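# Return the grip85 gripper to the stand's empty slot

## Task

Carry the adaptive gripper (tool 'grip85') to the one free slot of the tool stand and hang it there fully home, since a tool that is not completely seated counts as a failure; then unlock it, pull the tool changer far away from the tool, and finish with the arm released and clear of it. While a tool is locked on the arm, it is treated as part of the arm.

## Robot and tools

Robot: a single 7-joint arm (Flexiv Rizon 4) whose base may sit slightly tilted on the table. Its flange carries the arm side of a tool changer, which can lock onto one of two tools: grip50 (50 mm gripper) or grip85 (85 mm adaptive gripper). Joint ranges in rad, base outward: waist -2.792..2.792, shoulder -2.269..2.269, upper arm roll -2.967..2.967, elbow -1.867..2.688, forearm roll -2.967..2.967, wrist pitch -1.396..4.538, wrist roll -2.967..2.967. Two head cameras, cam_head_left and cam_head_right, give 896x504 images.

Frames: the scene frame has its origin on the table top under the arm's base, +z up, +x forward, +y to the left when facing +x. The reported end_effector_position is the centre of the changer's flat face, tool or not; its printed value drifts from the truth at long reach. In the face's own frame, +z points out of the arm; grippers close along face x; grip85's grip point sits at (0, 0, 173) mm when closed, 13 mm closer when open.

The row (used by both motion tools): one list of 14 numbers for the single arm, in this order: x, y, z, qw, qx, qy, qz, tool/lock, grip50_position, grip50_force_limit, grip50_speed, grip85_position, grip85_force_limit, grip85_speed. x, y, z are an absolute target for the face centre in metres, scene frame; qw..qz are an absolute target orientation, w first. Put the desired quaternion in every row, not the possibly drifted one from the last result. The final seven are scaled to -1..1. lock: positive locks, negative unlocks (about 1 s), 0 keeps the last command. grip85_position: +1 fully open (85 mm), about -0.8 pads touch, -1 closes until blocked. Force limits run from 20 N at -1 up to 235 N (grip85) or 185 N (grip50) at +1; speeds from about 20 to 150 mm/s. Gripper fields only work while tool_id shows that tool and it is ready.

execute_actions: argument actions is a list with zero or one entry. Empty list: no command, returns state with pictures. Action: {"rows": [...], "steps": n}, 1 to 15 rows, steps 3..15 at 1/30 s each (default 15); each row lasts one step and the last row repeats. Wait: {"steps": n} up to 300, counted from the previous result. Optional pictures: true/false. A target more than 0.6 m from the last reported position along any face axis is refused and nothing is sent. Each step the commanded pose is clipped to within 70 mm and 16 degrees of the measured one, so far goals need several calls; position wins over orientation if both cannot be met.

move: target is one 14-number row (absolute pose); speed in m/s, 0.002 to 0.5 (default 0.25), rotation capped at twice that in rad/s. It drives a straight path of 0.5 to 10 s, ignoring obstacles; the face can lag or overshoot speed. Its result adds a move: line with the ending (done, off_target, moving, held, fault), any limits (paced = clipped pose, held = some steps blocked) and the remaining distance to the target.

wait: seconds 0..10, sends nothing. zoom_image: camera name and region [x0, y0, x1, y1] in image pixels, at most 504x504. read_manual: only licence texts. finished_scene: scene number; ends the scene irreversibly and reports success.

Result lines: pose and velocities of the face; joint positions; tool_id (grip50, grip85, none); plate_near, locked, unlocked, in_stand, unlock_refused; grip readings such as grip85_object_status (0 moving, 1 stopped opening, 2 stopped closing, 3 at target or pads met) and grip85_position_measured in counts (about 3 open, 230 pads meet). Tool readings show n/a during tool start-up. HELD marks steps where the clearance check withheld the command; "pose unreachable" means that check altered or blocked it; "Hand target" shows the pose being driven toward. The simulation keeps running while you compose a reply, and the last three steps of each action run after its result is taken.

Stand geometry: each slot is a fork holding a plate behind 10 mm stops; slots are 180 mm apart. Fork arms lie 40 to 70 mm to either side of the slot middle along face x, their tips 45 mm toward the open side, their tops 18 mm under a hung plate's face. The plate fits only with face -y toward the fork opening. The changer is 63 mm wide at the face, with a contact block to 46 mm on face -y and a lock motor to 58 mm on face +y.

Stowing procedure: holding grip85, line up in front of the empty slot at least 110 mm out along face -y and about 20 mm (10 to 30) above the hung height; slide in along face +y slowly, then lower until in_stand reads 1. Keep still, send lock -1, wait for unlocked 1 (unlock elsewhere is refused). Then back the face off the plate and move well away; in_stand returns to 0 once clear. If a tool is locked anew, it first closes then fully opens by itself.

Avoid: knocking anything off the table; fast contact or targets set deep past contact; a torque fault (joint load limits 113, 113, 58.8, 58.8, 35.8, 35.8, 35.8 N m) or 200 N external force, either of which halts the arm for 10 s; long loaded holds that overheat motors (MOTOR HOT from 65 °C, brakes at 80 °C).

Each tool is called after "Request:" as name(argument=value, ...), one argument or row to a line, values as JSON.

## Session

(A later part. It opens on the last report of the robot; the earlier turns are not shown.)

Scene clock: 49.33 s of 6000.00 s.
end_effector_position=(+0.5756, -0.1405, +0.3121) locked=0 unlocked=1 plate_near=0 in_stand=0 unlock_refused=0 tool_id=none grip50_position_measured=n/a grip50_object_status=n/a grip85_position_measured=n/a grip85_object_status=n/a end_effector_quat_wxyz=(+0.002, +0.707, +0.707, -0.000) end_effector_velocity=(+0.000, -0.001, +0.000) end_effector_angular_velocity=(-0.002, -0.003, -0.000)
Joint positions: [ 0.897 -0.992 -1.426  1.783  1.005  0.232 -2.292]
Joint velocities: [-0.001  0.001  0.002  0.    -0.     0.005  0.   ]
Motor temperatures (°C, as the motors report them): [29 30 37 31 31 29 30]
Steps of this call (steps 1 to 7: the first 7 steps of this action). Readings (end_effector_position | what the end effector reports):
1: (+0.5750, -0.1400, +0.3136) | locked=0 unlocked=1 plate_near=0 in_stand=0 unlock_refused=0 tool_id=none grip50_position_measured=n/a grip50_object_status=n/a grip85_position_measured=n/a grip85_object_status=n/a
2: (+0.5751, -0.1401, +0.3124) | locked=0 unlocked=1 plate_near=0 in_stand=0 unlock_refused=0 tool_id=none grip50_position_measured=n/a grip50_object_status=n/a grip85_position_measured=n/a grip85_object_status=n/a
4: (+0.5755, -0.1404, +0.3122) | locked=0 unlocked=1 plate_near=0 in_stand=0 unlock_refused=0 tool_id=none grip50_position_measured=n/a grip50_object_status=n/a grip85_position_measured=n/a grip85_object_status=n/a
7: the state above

Request:
move(
  target=[0.575,-0.14,0.32,0,0.7071,0.7071,0,0,0,0,0,0,0,0],
  speed=0.05,
)

Request:
move(
  target=[0.545,-0.258,0.32,0,0.7071,0.7071,0,0,0,0,0,0,0,0],
  speed=0.15,
)

Request:
move(
  target=[0.545,-0.258,0.277,0,0.7071,0.7071,0,0,0,0,0,0,0,0],
  speed=0.05,
)

Request:
move(
  target=[0.545,-0.246,0.277,0,0.7071,0.7071,0,0,0,0,0,0,0,0],
  speed=0.015,
)

Request:
zoom_image(
  camera="cam_head_left",
  region=[400,200,520,320],
)

Scene clock: 50.27 s of 6000.00 s.
end_effector_position=(+0.5750, -0.1400, +0.3199) locked=0 unlocked=1 plate_near=0 in_stand=0 unlock_refused=0 tool_id=none grip50_position_measured=n/a grip50_object_status=n/a grip85_position_measured=n/a grip85_object_status=n/a end_effector_quat_wxyz=(+0.000, +0.707, +0.707, +0.000) end_effector_velocity=(+0.000, +0.000, +0.000) end_effector_angular_velocity=(+0.000, -0.000, +0.001)
Joint positions: [ 0.903 -0.981 -1.438  1.781  0.992  0.219 -2.288]
Joint velocities: [ 0.     0.    -0.    -0.    -0.    -0.001 -0.   ]
Motor temperatures (°C, as the motors report them): [29 30 37 31 31 29 30]
Hand target: +0.575, -0.140, +0.320; -0.000, +0.707, +0.707, +0.000
Off your previous action's commanded pose: 0.002 m, 0 deg at its last step (step 3 of this call).
Off the commanded pose: 0.000 m, 0 deg.
Kept back: nothing.
move: done

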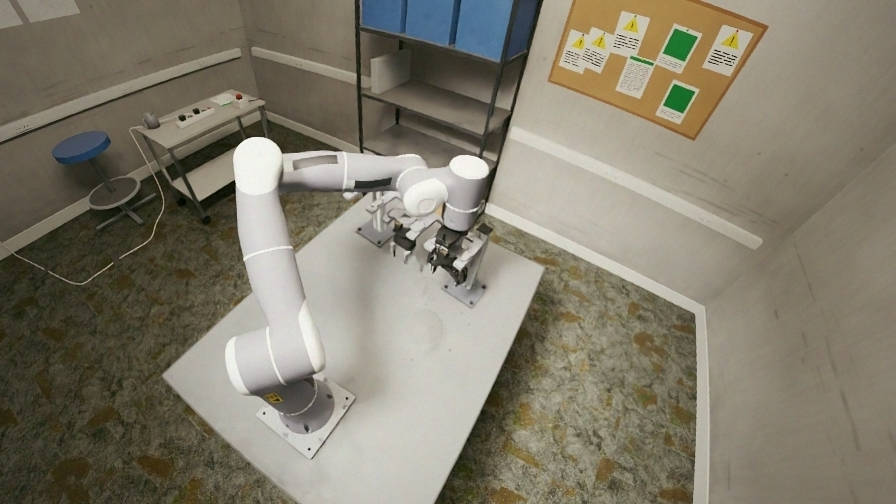

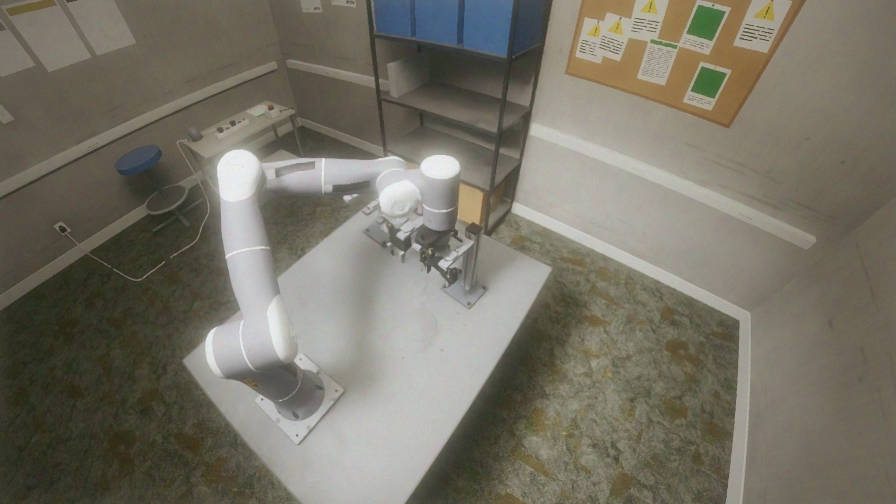

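Scene clock: 51.43 s of 6000.00 s.
end_effector_position=(+0.5451, -0.2580, +0.3201) locked=0 unlocked=1 plate_near=0 in_stand=0 unlock_refused=0 tool_id=none grip50_position_measured=n/a grip50_object_status=n/a grip85_position_measured=n/a grip85_object_status=n/a end_effector_quat_wxyz=(-0.000, +0.707, +0.707, -0.000) end_effector_velocity=(+0.000, +0.000, -0.000) end_effector_angular_velocity=(+0.001, +0.001, +0.001)
Joint positions: [ 0.677 -0.98  -1.42   1.75   0.985  0.22  -2.476]
Joint velocities: [-0.     0.     0.001 -0.    -0.     0.    -0.001]
Motor temperatures (°C, as the motors report them): [29 30 37 32 31 29 30]
Hand target: +0.545, -0.258, +0.320; -0.000, +0.707, +0.707, -0.000
Off the commanded pose: 0.000 m, 0 deg.
Kept back: nothing.
move: done

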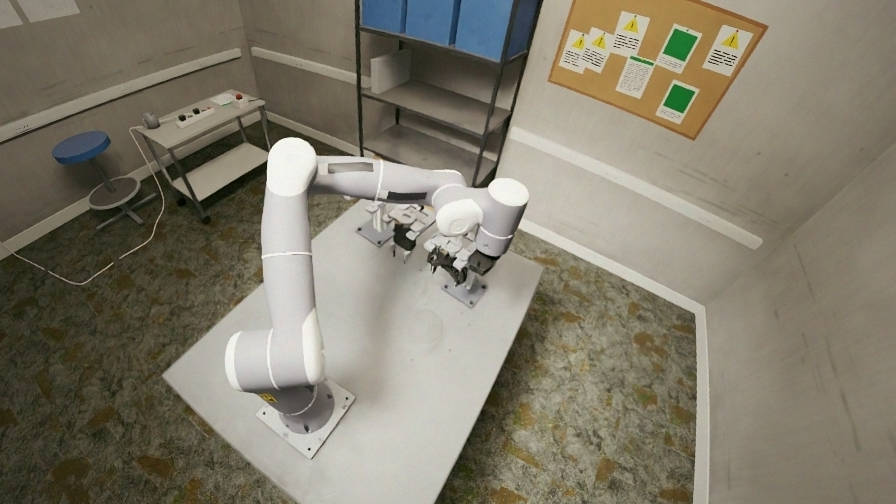

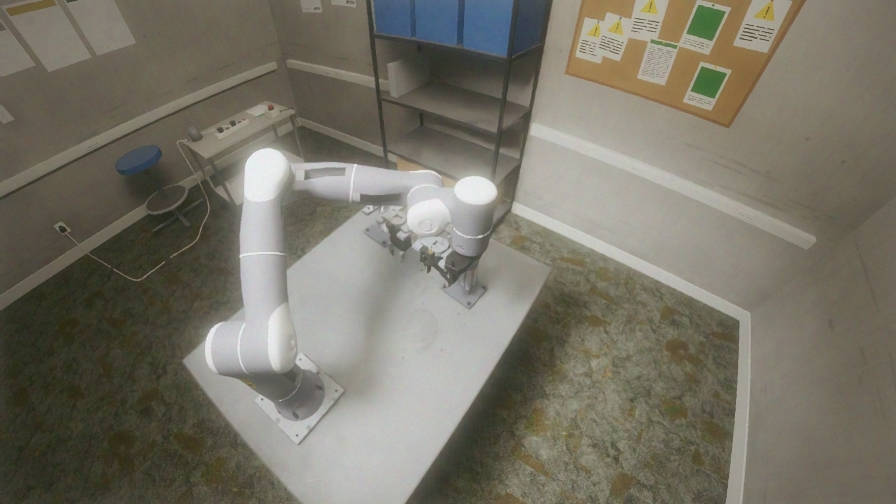

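Scene clock: 52.57 s of 6000.00 s.
end_effector_position=(+0.5449, -0.2581, +0.2772) locked=0 unlocked=1 plate_near=0 in_stand=0 unlock_refused=0 tool_id=none grip50_position_measured=n/a grip50_object_status=n/a grip85_position_measured=n/a grip85_object_status=n/a end_effector_quat_wxyz=(-0.000, +0.707, +0.707, -0.000) end_effector_velocity=(-0.000, -0.000, -0.000) end_effector_angular_velocity=(-0.000, +0.000, +0.000)
Joint positions: [ 0.648 -1.037 -1.357  1.76   1.049  0.275 -2.495]
Joint velocities: [-0.  0.  0.  0. -0.  0. -0.]
Motor temperatures (°C, as the motors report them): [29 30 37 32 31 29 30]
Hand target: +0.545, -0.258, +0.277; +0.000, +0.707, +0.707, -0.000
Off the commanded pose: 0.000 m, 0 deg.
Kept back: nothing.
move: done

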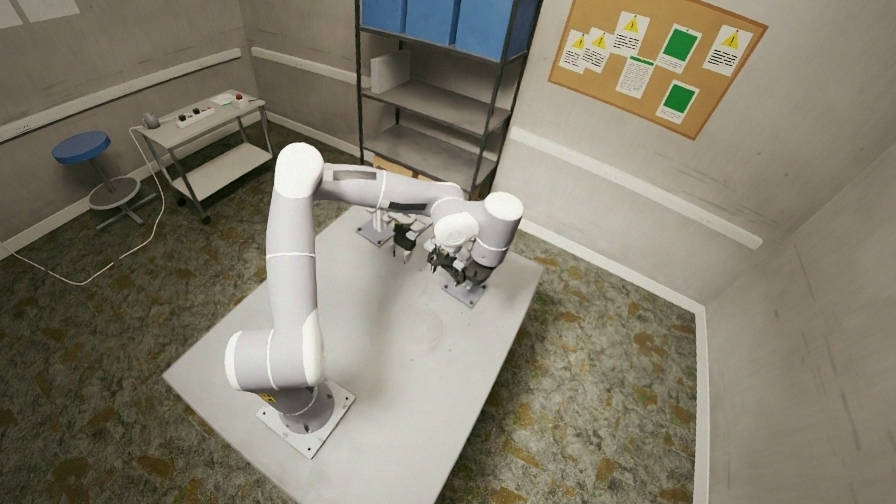

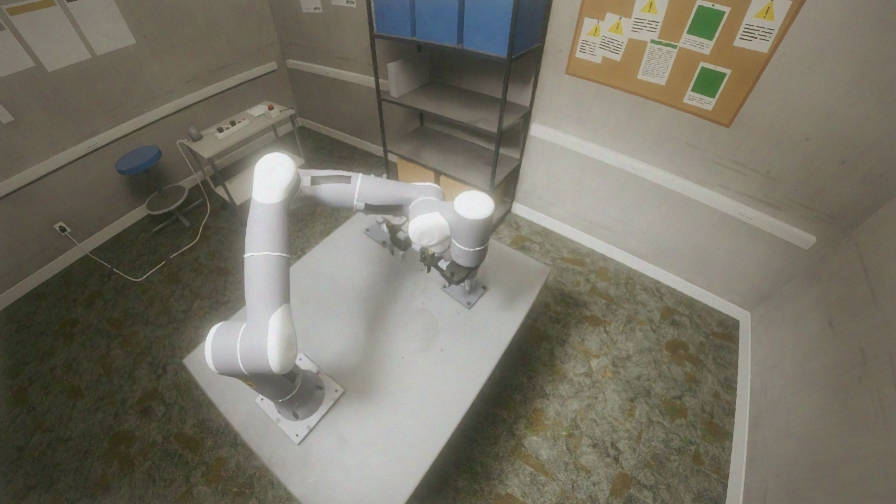

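Scene clock: 53.60 s of 6000.00 s.
end_effector_position=(+0.5449, -0.2460, +0.2769) locked=0 unlocked=1 plate_near=0 in_stand=0 unlock_refused=0 tool_id=none grip50_position_measured=n/a grip50_object_status=n/a grip85_position_measured=n/a grip85_object_status=n/a end_effector_quat_wxyz=(-0.000, +0.707, +0.707, -0.000) end_effector_velocity=(-0.000, -0.000, +0.000) end_effector_angular_velocity=(-0.000, -0.001, -0.001)
Joint positions: [ 0.677 -1.034 -1.362  1.775  1.05   0.277 -2.482]
Joint velocities: [ 0.    -0.    -0.001  0.     0.001 -0.    -0.   ]
Motor temperatures (°C, as the motors report them): [29 30 37 32 31 29 30]
Hand target: +0.545, -0.246, +0.277; +0.000, +0.707, +0.707, +0.000
Off the commanded pose: 0.000 m, 0 deg.
Kept back: nothing.
move: done

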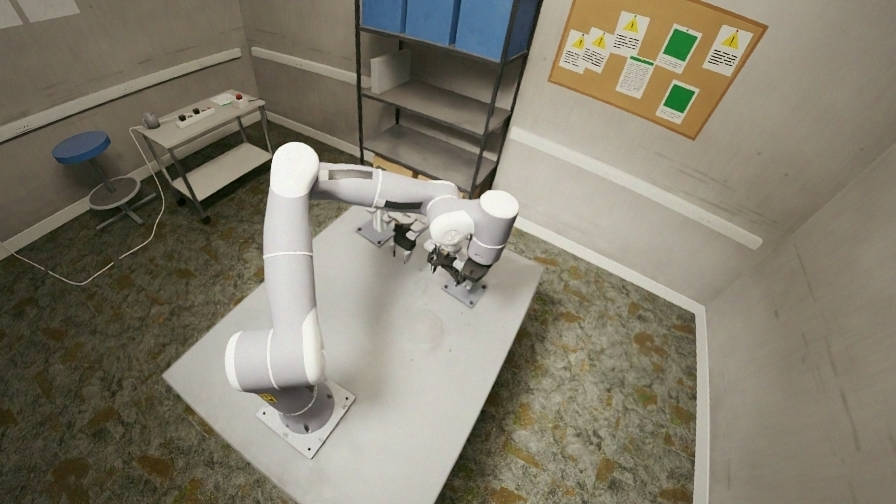

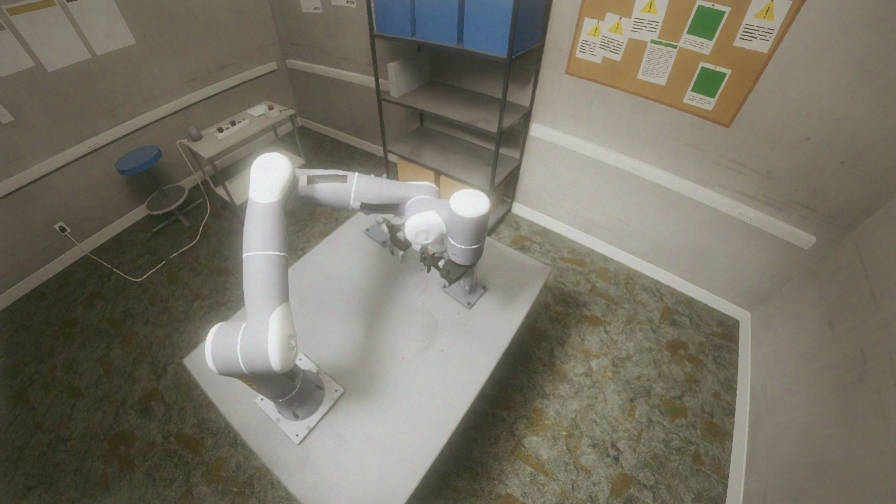

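Region (400, 200, 520, 320) of cam_head_left's 896x504 image, scaled by 4.200, with more detail than that image has.

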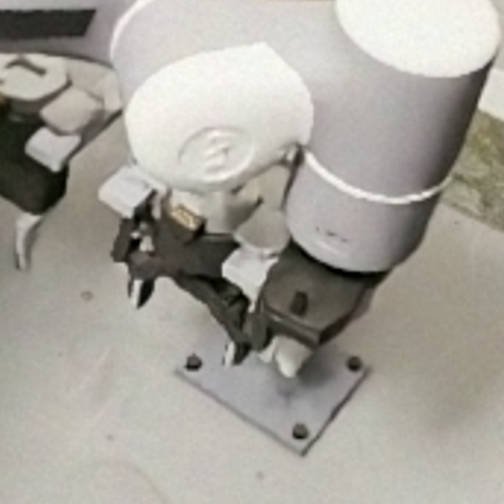

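Request:
execute_actions(
  actions=[
    {"rows":[[0.545,-0.243,0.277,0,0.7071,0.7071,0,0,0,0,0,0,0,0]],"steps":10},
  ],
)

Request:
execute_actions(
  actions=[
    {"rows":[[0.545,-0.240,0.277,0,0.7071,0.7071,0,0,0,0,0,0,0,0]],"steps":10},
  ],
)

Scene clock: 53.87 s of 6000.00 s.
end_effector_position=(+0.5450, -0.2430, +0.2769) locked=0 unlocked=1 plate_near=0 in_stand=0 unlock_refused=0 tool_id=none grip50_position_measured=n/a grip50_object_status=n/a grip85_position_measured=n/a grip85_object_status=n/a end_effector_quat_wxyz=(-0.000, +0.707, +0.707, -0.000) end_effector_velocity=(-0.001, -0.001, +0.000) end_effector_angular_velocity=(-0.001, -0.001, -0.002)
Joint positions: [ 0.684 -1.034 -1.363  1.779  1.05   0.278 -2.479]
Joint velocities: [ 0.    -0.    -0.002  0.001  0.     0.     0.   ]
Motor temperatures (°C, as the motors report them): [29 30 37 32 31 29 30]
Steps of this call (step 1: nothing new was sent; steps 2 to 8: the first 7 steps of this action). Readings (end_effector_position | what the end effector reports):
2: (+0.5449, -0.2457, +0.2769) | locked=0 unlocked=1 plate_near=0 in_stand=0 unlock_refused=0 tool_id=none grip50_position_measured=n/a grip50_object_status=n/a grip85_position_measured=n/a grip85_object_status=n/a
3: (+0.5447, -0.2447, +0.2770) | locked=0 unlocked=1 plate_near=0 in_stand=0 unlock_refused=0 tool_id=none grip50_position_measured=n/a grip50_object_status=n/a grip85_position_measured=n/a grip85_object_status=n/a
5: (+0.5451, -0.2431, +0.2769) | locked=0 unlocked=1 plate_near=0 in_stand=0 unlock_refused=0 tool_id=none grip50_position_measured=n/a grip50_object_status=n/a grip85_position_measured=n/a grip85_object_status=n/a
8: the state above

Scene clock: 54.20 s of 6000.00 s.
end_effector_position=(+0.5450, -0.2400, +0.2769) locked=0 unlocked=1 plate_near=0 in_stand=0 unlock_refused=0 tool_id=none grip50_position_measured=n/a grip50_object_status=n/a grip85_position_measured=n/a grip85_object_status=n/a end_effector_quat_wxyz=(-0.000, +0.707, +0.707, -0.000) end_effector_velocity=(-0.001, -0.001, +0.000) end_effector_angular_velocity=(-0.001, -0.001, -0.003)
Joint positions: [ 0.691 -1.033 -1.365  1.782  1.051  0.279 -2.476]
Joint velocities: [ 0.     0.    -0.002  0.001  0.001  0.     0.001]
Motor temperatures (°C, as the motors report them): [29 30 37 32 31 29 30]
Off your previous action's commanded pose: 0.000 m, 0 deg at its last step (step 3 of this call).
Steps of this call (steps 1 to 3: the last 3 steps of your previous action; steps 4 to 10: the first 7 steps of this action). Readings (end_effector_position | what the end effector reports):
4: (+0.5449, -0.2427, +0.2769) | locked=0 unlocked=1 plate_near=0 in_stand=0 unlock_refused=0 tool_id=none grip50_position_measured=n/a grip50_object_status=n/a grip85_position_measured=n/a grip85_object_status=n/a
5: (+0.5447, -0.2417, +0.2770) | locked=0 unlocked=1 plate_near=0 in_stand=0 unlock_refused=0 tool_id=none grip50_position_measured=n/a grip50_object_status=n/a grip85_position_measured=n/a grip85_object_status=n/a
7: (+0.5451, -0.2401, +0.2769) | locked=0 unlocked=1 plate_near=0 in_stand=0 unlock_refused=0 tool_id=none grip50_position_measured=n/a grip50_object_status=n/a grip85_position_measured=n/a grip85_object_status=n/a
10: the state above

Request:
execute_actions(
  actions=[
    {"rows":[[0.545,-0.237,0.277,0,0.7071,0.7071,0,0,0,0,0,0,0,0]],"steps":10},
  ],
)

Request:
execute_actions(
  actions=[
    {"rows":[[0.545,-0.2345,0.277,0,0.7071,0.7071,0,0,0,0,0,0,0,0]],"steps":10},
  ],
)

Scene clock: 54.53 s of 6000.00 s.
end_effector_position=(+0.5446, -0.2379, +0.2772) locked=0 unlocked=1 plate_near=0 in_stand=0 unlock_refused=0 tool_id=none grip50_position_measured=n/a grip50_object_status=n/a grip85_position_measured=n/a grip85_object_status=n/a end_effector_quat_wxyz=(+0.000, +0.707, +0.707, -0.000) end_effector_velocity=(-0.000, -0.000, +0.000) end_effector_angular_velocity=(-0.000, -0.000, -0.001)
Joint positions: [ 0.697 -1.032 -1.367  1.786  1.05   0.28  -2.472]
Joint velocities: [ 0.     0.    -0.     0.    -0.     0.001  0.001]
Motor temperatures (°C, as the motors report them): [29 30 37 32 31 29 30]
Off your previous action's commanded pose: 0.000 m, 0 deg at its last step (step 3 of this call).
Steps of this call (steps 1 to 3: the last 3 steps of your previous action; steps 4 to 10: the first 7 steps of this action). Readings (end_effector_position | what the end effector reports):
4: (+0.5449, -0.2397, +0.2769) | locked=0 unlocked=1 plate_near=0 in_stand=0 unlock_refused=0 tool_id=none grip50_position_measured=n/a grip50_object_status=n/a grip85_position_measured=n/a grip85_object_status=n/a
5: (+0.5447, -0.2387, +0.2770) | locked=0 unlocked=1 plate_near=0 in_stand=0 unlock_refused=0 tool_id=none grip50_position_measured=n/a grip50_object_status=n/a grip85_position_measured=n/a grip85_object_status=n/a
7: (+0.5447, -0.2379, +0.2771) | locked=0 unlocked=1 plate_near=0 in_stand=0 unlock_refused=0 tool_id=none grip50_position_measured=n/a grip50_object_status=n/a grip85_position_measured=n/a grip85_object_status=n/a
10: the state above

Scene clock: 54.87 s of 6000.00 s.
end_effector_position=(+0.5438, -0.2375, +0.2779) locked=0 unlocked=1 plate_near=0 in_stand=0 unlock_refused=0 tool_id=none grip50_position_measured=n/a grip50_object_status=n/a grip85_position_measured=n/a grip85_object_status=n/a end_effector_quat_wxyz=(+0.002, +0.709, +0.706, -0.001) end_effector_velocity=(-0.000, +0.000, +0.000) end_effector_angular_velocity=(-0.000, +0.000, -0.001)
Joint positions: [ 0.701 -1.032 -1.369  1.79   1.049  0.283 -2.469]
Joint velocities: [-0.     0.004  0.003  0.002 -0.003  0.004  0.002]
Motor temperatures (°C, as the motors report them): [29 30 37 32 31 29 30]
Off your previous action's commanded pose: 0.001 m, 0 deg at its last step (step 3 of this call).
Steps of this call (steps 1 to 3: the last 3 steps of your previous action; steps 4 to 10: the first 7 steps of this action). Readings (end_effector_position | what the end effector reports):
4: (+0.5446, -0.2377, +0.2772) | locked=0 unlocked=1 plate_near=0 in_stand=0 unlock_refused=0 tool_id=none grip50_position_measured=n/a grip50_object_status=n/a grip85_position_measured=n/a grip85_object_status=n/a
5: (+0.5442, -0.2375, +0.2775) | locked=0 unlocked=1 plate_near=0 in_stand=0 unlock_refused=0 tool_id=none grip50_position_measured=n/a grip50_object_status=n/a grip85_position_measured=n/a grip85_object_status=n/a
7: (+0.5438, -0.2375, +0.2778) | locked=0 unlocked=1 plate_near=0 in_stand=0 unlock_refused=0 tool_id=none grip50_position_measured=n/a grip50_object_status=n/a grip85_position_measured=n/a grip85_object_status=n/a
10: the state above

Contact at −0.238. Second point.

Request:
move(
  target=[0.547,-0.246,0.277,0,0.7071,0.7071,0,0,0,0,0,0,0,0],
)

Request:
move(
  target=[0.59,-0.246,0.277,0,0.7071,0.7071,0,0,0,0,0,0,0,0],
  speed=0.05,
)

Request:
move(
  target=[0.59,-0.238,0.277,0,0.7071,0.7071,0,0,0,0,0,0,0,0],
  speed=0.01,
)

Scene clock: 55.80 s of 6000.00 s.
end_effector_position=(+0.5470, -0.2460, +0.2771) locked=0 unlocked=1 plate_near=0 in_stand=0 unlock_refused=0 tool_id=none grip50_position_measured=n/a grip50_object_status=n/a grip85_position_measured=n/a grip85_object_status=n/a end_effector_quat_wxyz=(+0.000, +0.707, +0.707, -0.000) end_effector_velocity=(+0.000, +0.000, -0.000) end_effector_angular_velocity=(+0.001, +0.001, +0.001)
Joint positions: [ 0.674 -1.033 -1.358  1.77   1.048  0.279 -2.477]
Joint velocities: [-0.    -0.     0.001 -0.    -0.    -0.    -0.   ]
Motor temperatures (°C, as the motors report them): [29 30 37 32 31 29 30]
Hand target: +0.547, -0.246, +0.277; -0.000, +0.707, +0.707, -0.000
Off your previous action's commanded pose: 0.003 m, 0 deg at its last step (step 3 of this call).
Off the commanded pose: 0.000 m, 0 deg.
Kept back: nothing.
move: done

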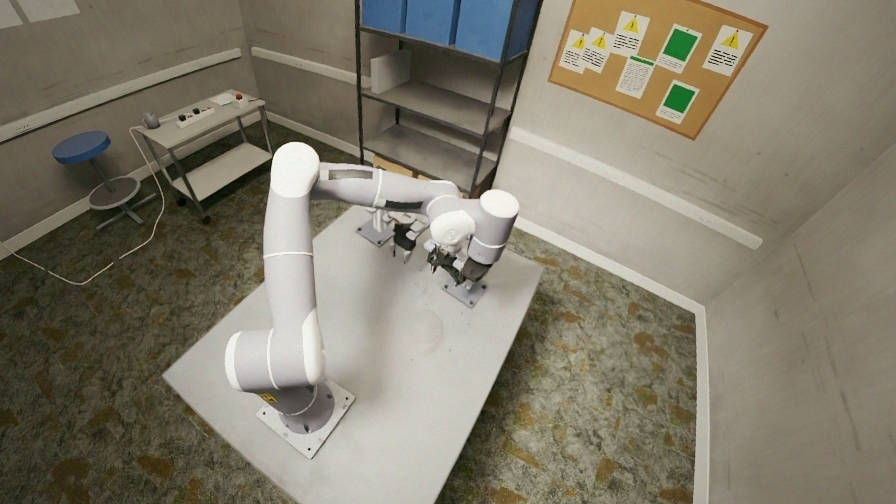

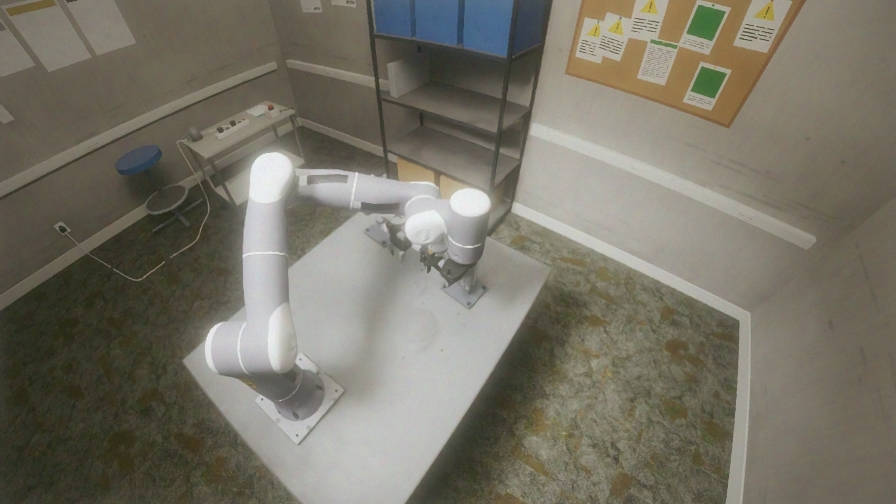

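Scene clock: 56.93 s of 6000.00 s.
end_effector_position=(+0.5900, -0.2460, +0.2771) locked=0 unlocked=1 plate_near=0 in_stand=0 unlock_refused=0 tool_id=none grip50_position_measured=n/a grip50_object_status=n/a grip85_position_measured=n/a grip85_object_status=n/a end_effector_quat_wxyz=(+0.000, +0.707, +0.707, +0.000) end_effector_velocity=(+0.000, +0.000, -0.000) end_effector_angular_velocity=(+0.001, +0.000, +0.001)
Joint positions: [ 0.616 -1.063 -1.321  1.644  1.049  0.249 -2.411]
Joint velocities: [-0.001  0.     0.002 -0.001  0.     0.     0.   ]
Motor temperatures (°C, as the motors report them): [29 30 37 32 31 29 30]
Hand target: +0.590, -0.246, +0.277; +0.000, +0.707, +0.707, +0.000
Off the commanded pose: 0.000 m, 0 deg.
Kept back: nothing.
move: done

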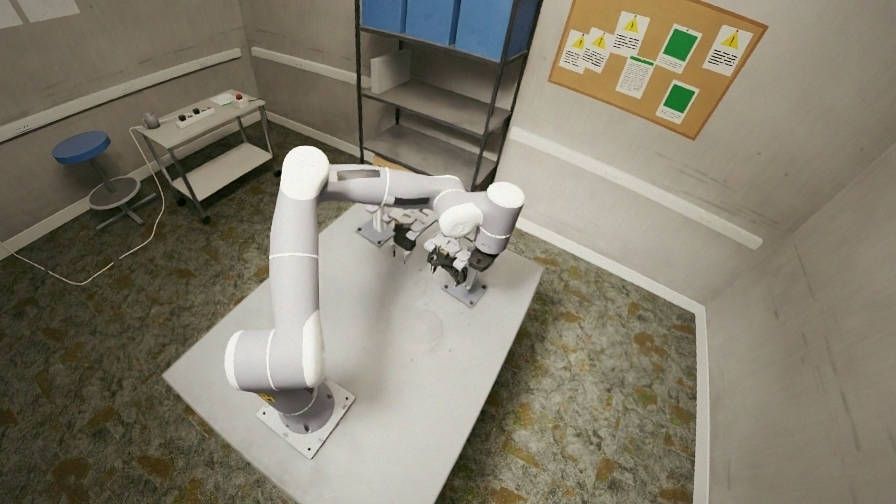

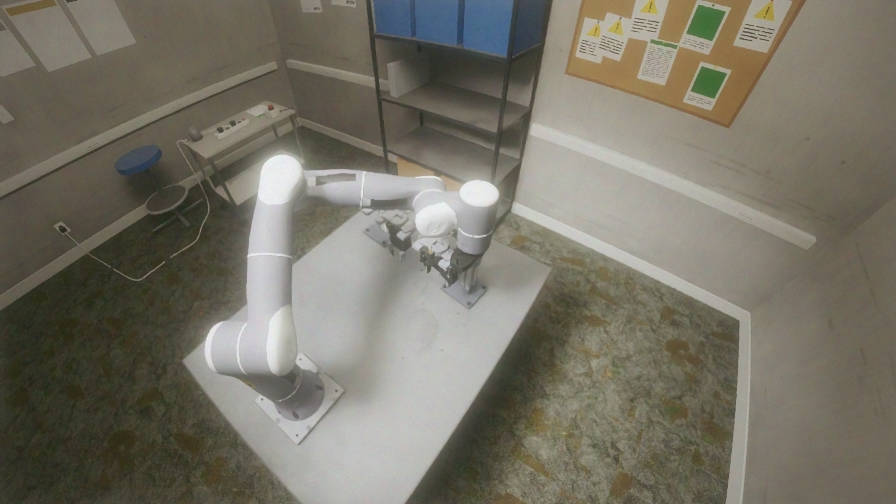

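Scene clock: 57.97 s of 6000.00 s.
end_effector_position=(+0.5882, -0.2422, +0.2781) locked=0 unlocked=1 plate_near=0 in_stand=0 unlock_refused=0 tool_id=none grip50_position_measured=n/a grip50_object_status=n/a grip85_position_measured=n/a grip85_object_status=n/a end_effector_quat_wxyz=(+0.002, +0.709, +0.705, -0.002) end_effector_velocity=(-0.000, +0.000, -0.000) end_effector_angular_velocity=(-0.001, +0.001, -0.000)
Joint positions: [ 0.63  -1.06  -1.324  1.655  1.045  0.255 -2.402]
Joint velocities: [-0.001  0.004  0.005  0.002 -0.006  0.005  0.002]
Motor temperatures (°C, as the motors report them): [29 30 38 32 31 29 30]
Hand target: +0.590, -0.238, +0.277; +0.000, +0.707, +0.707, +0.000
Off the commanded pose: 0.005 m, 0 deg.
Kept back: nothing.
move: off_target

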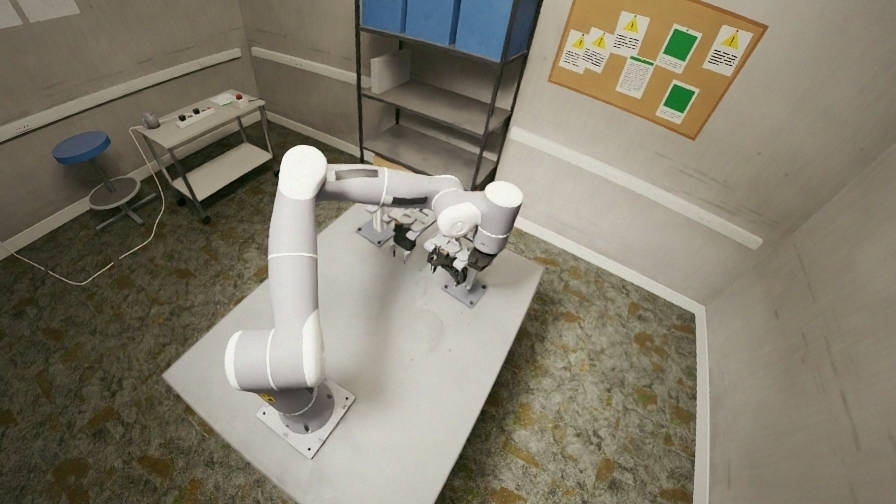

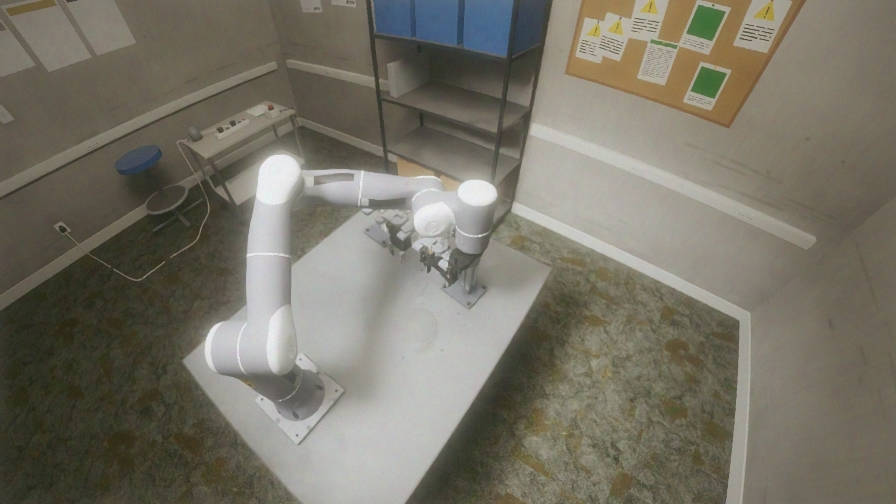

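Request:
move(
  target=[0.585,-0.26,0.277,0,0.7071,0.7071,0,0,0,0,0,0,0,0],
)

Request:
move(
  target=[0.44,-0.26,0.277,0,0.7071,0.7071,0,0,0,0,0,0,0,0],
)

Request:
move(
  target=[0.45,-0.19,0.277,0,0.9986,-0.0523,0,0,0,0,0,0,0,0],
  speed=0.5,
)

Request:
move(
  target=[0.488,-0.1853,0.277,0,0.9986,-0.0523,0,0,0,0,0,0,0,0],
  speed=0.04,
)

Request:
execute_actions(
  actions=[
    {"rows":[[0.491,-0.1856,0.277,0,0.9986,-0.0523,0,0,0,0,0,0,0,0]],"steps":10},
  ],
)

Scene clock: 58.90 s of 6000.00 s.
end_effector_position=(+0.5850, -0.2600, +0.2771) locked=0 unlocked=1 plate_near=0 in_stand=0 unlock_refused=0 tool_id=none grip50_position_measured=n/a grip50_object_status=n/a grip85_position_measured=n/a grip85_object_status=n/a end_effector_quat_wxyz=(+0.000, +0.707, +0.707, -0.000) end_effector_velocity=(-0.000, +0.000, -0.000) end_effector_angular_velocity=(+0.001, +0.000, +0.000)
Joint positions: [ 0.59  -1.06  -1.316  1.641  1.046  0.252 -2.431]
Joint velocities: [-0.     0.     0.001  0.     0.     0.    -0.   ]
Motor temperatures (°C, as the motors report them): [29 30 38 32 31 29 30]
Hand target: +0.585, -0.260, +0.277; -0.000, +0.707, +0.707, -0.000
Off the commanded pose: 0.000 m, 0 deg.
Kept back: nothing.
move: done

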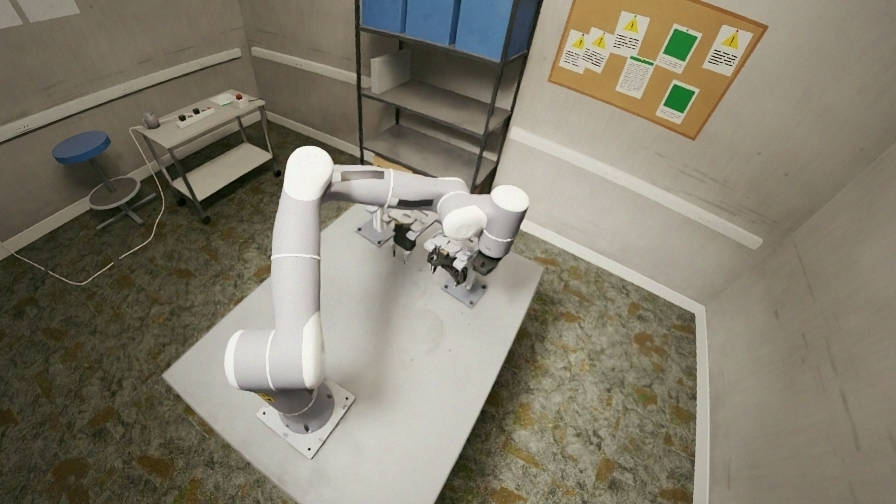

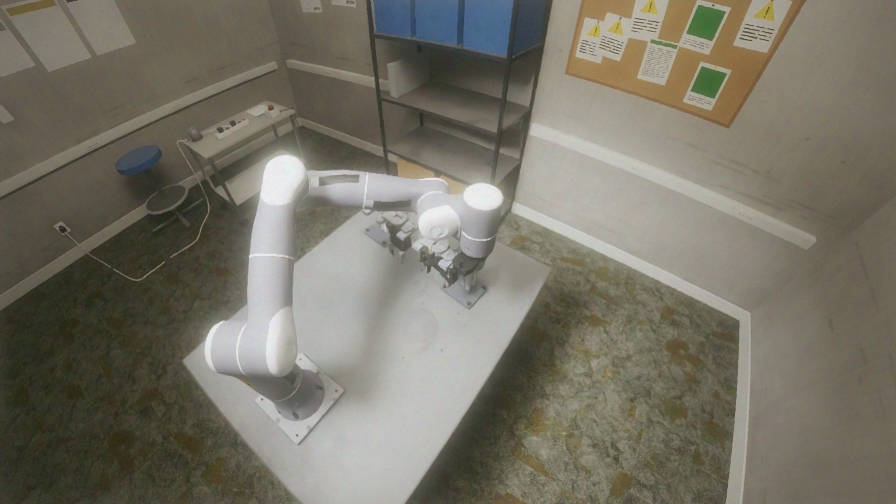

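Scene clock: 59.90 s of 6000.00 s.
end_effector_position=(+0.4399, -0.2601, +0.2770) locked=0 unlocked=1 plate_near=0 in_stand=0 unlock_refused=0 tool_id=none grip50_position_measured=n/a grip50_object_status=n/a grip85_position_measured=n/a grip85_object_status=n/a end_effector_quat_wxyz=(-0.000, +0.707, +0.707, +0.000) end_effector_velocity=(-0.000, -0.000, +0.000) end_effector_angular_velocity=(-0.000, -0.001, -0.000)
Joint positions: [ 0.756 -0.966 -1.452  2.033  1.036  0.346 -2.66 ]
Joint velocities: [ 0.    -0.    -0.001  0.     0.    -0.    -0.001]
Motor temperatures (°C, as the motors report them): [29 30 38 32 31 29 30]
Hand target: +0.440, -0.260, +0.277; -0.000, +0.707, +0.707, -0.000
Off the commanded pose: 0.000 m, 0 deg.
Kept back: nothing.
move: done

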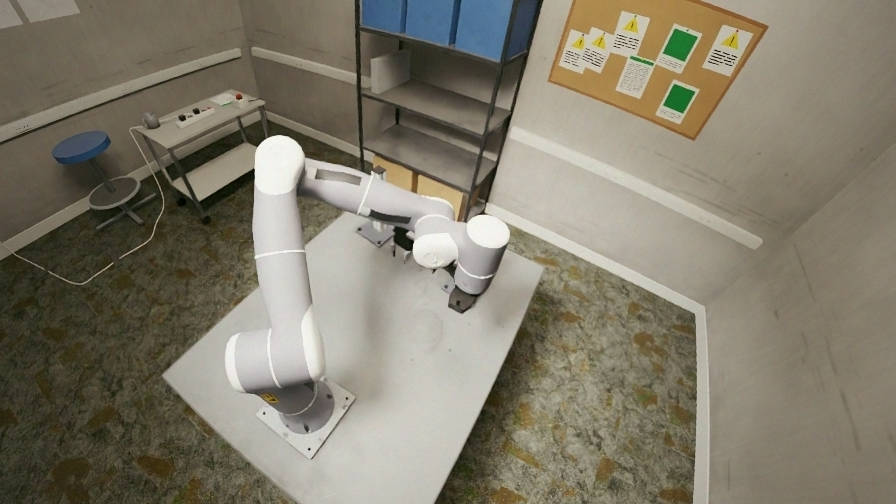

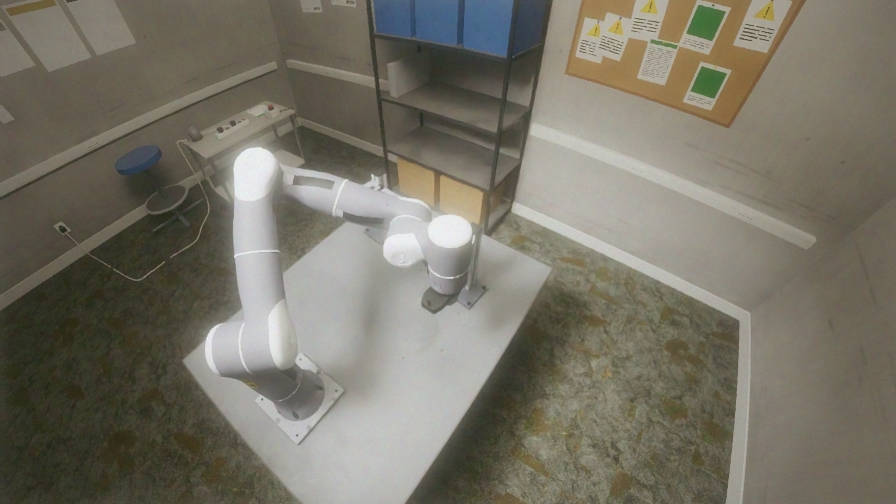

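Scene clock: 62.03 s of 6000.00 s.
end_effector_position=(+0.4500, -0.1900, +0.2771) locked=0 unlocked=1 plate_near=0 in_stand=0 unlock_refused=0 tool_id=none grip50_position_measured=n/a grip50_object_status=n/a grip85_position_measured=n/a grip85_object_status=n/a end_effector_quat_wxyz=(+0.000, +0.999, -0.052, +0.001) end_effector_velocity=(-0.000, -0.000, +0.000) end_effector_angular_velocity=(-0.000, +0.000, -0.002)
Joint positions: [ 0.957 -1.128 -1.593  2.072  1.152  0.188 -0.922]
Joint velocities: [-0.    -0.    -0.    -0.    -0.    -0.     0.002]
Motor temperatures (°C, as the motors report them): [29 30 38 32 31 29 30]
Hand target: +0.450, -0.190, +0.277; +0.000, +0.999, -0.052, +0.000
Off the commanded pose: 0.000 m, 0 deg.
Kept back: nothing.
move: done

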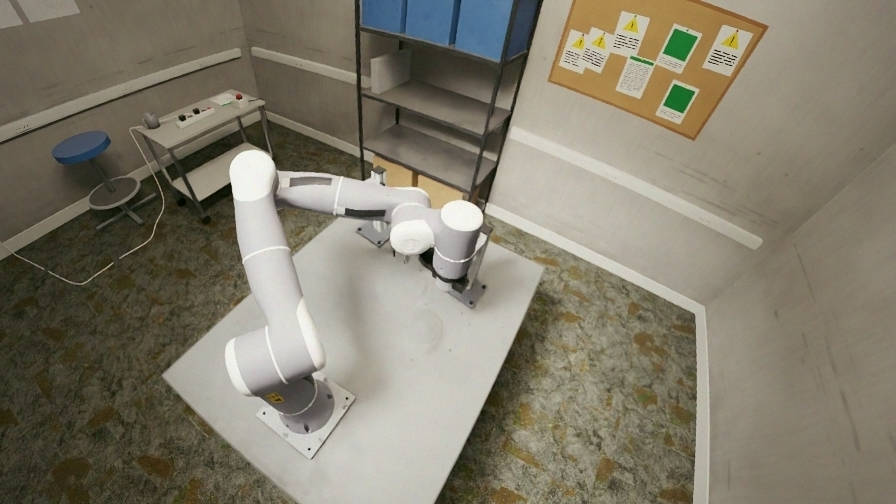

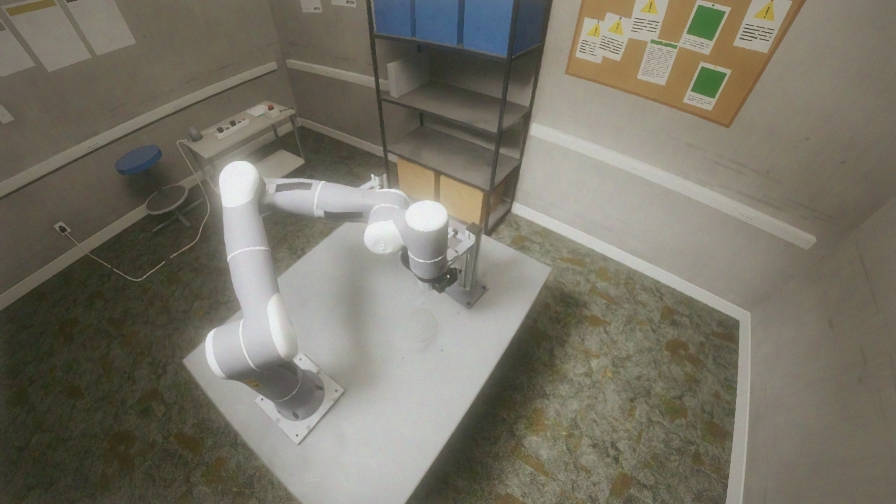

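Scene clock: 63.23 s of 6000.00 s.
end_effector_position=(+0.4860, -0.1858, +0.2765) locked=0 unlocked=1 plate_near=0 in_stand=0 unlock_refused=0 tool_id=none grip50_position_measured=n/a grip50_object_status=n/a grip85_position_measured=n/a grip85_object_status=n/a end_effector_quat_wxyz=(-0.000, +0.999, -0.054, -0.002) end_effector_velocity=(-0.000, -0.000, -0.000) end_effector_angular_velocity=(+0.000, +0.001, -0.001)
Joint positions: [ 0.922 -1.138 -1.558  1.982  1.157  0.174 -0.858]
Joint velocities: [-0.    -0.001 -0.    -0.     0.    -0.001  0.   ]
Motor temperatures (°C, as the motors report them): [29 30 38 32 31 29 30]
Hand target: +0.488, -0.185, +0.277; +0.000, +0.999, -0.052, +0.000
Off the commanded pose: 0.002 m, 0 deg.
Kept back: nothing.
move: done

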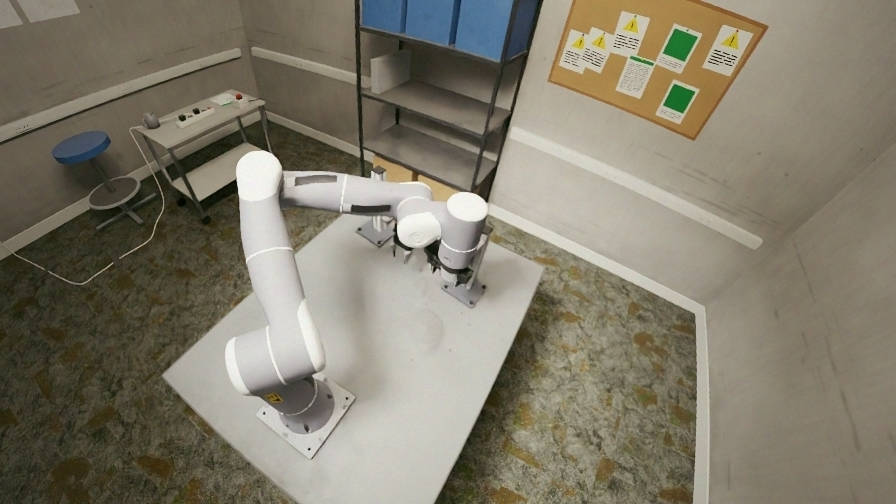

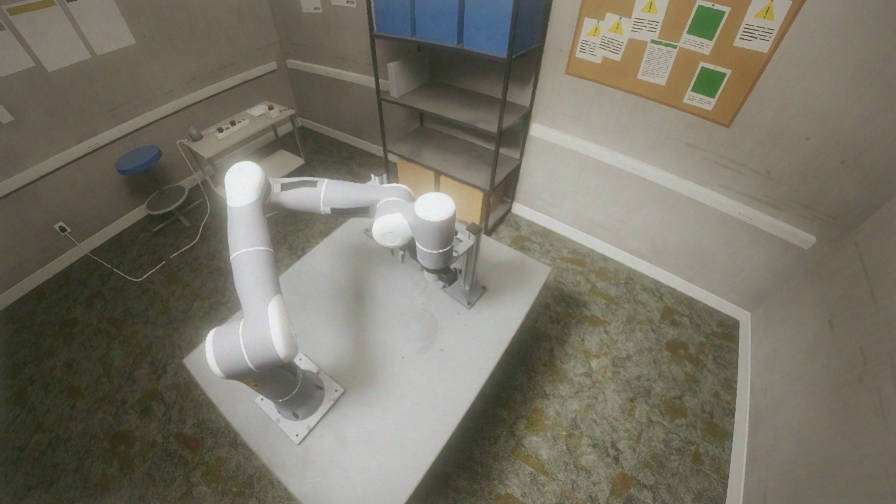

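Scene clock: 63.47 s of 6000.00 s.
end_effector_position=(+0.4863, -0.1867, +0.2756) locked=0 unlocked=1 plate_near=0 in_stand=0 unlock_refused=0 tool_id=none grip50_position_measured=n/a grip50_object_status=n/a grip85_position_measured=n/a grip85_object_status=n/a end_effector_quat_wxyz=(-0.001, +0.998, -0.055, -0.004) end_effector_velocity=(-0.000, -0.000, -0.001) end_effector_angular_velocity=(-0.001, +0.003, -0.000)
Joint positions: [ 0.918 -1.139 -1.555  1.978  1.155  0.169 -0.855]
Joint velocities: [-0.001 -0.003  0.    -0.001  0.    -0.002  0.   ]
Motor temperatures (°C, as the motors report them): [29 30 38 32 31 29 30]
Steps of this call (steps 1 to 7: the first 7 steps of this action). Readings (end_effector_position | what the end effector reports):
1: (+0.4862, -0.1859, +0.2765) | locked=0 unlocked=1 plate_near=0 in_stand=0 unlock_refused=0 tool_id=none grip50_position_measured=n/a grip50_object_status=n/a grip85_position_measured=n/a grip85_object_status=n/a
2: (+0.4863, -0.1862, +0.2761) | locked=0 unlocked=1 plate_near=0 in_stand=0 unlock_refused=0 tool_id=none grip50_position_measured=n/a grip50_object_status=n/a grip85_position_measured=n/a grip85_object_status=n/a
4: (+0.4863, -0.1866, +0.2757) | locked=0 unlocked=1 plate_near=0 in_stand=0 unlock_refused=0 tool_id=none grip50_position_measured=n/a grip50_object_status=n/a grip85_position_measured=n/a grip85_object_status=n/a
7: the state above


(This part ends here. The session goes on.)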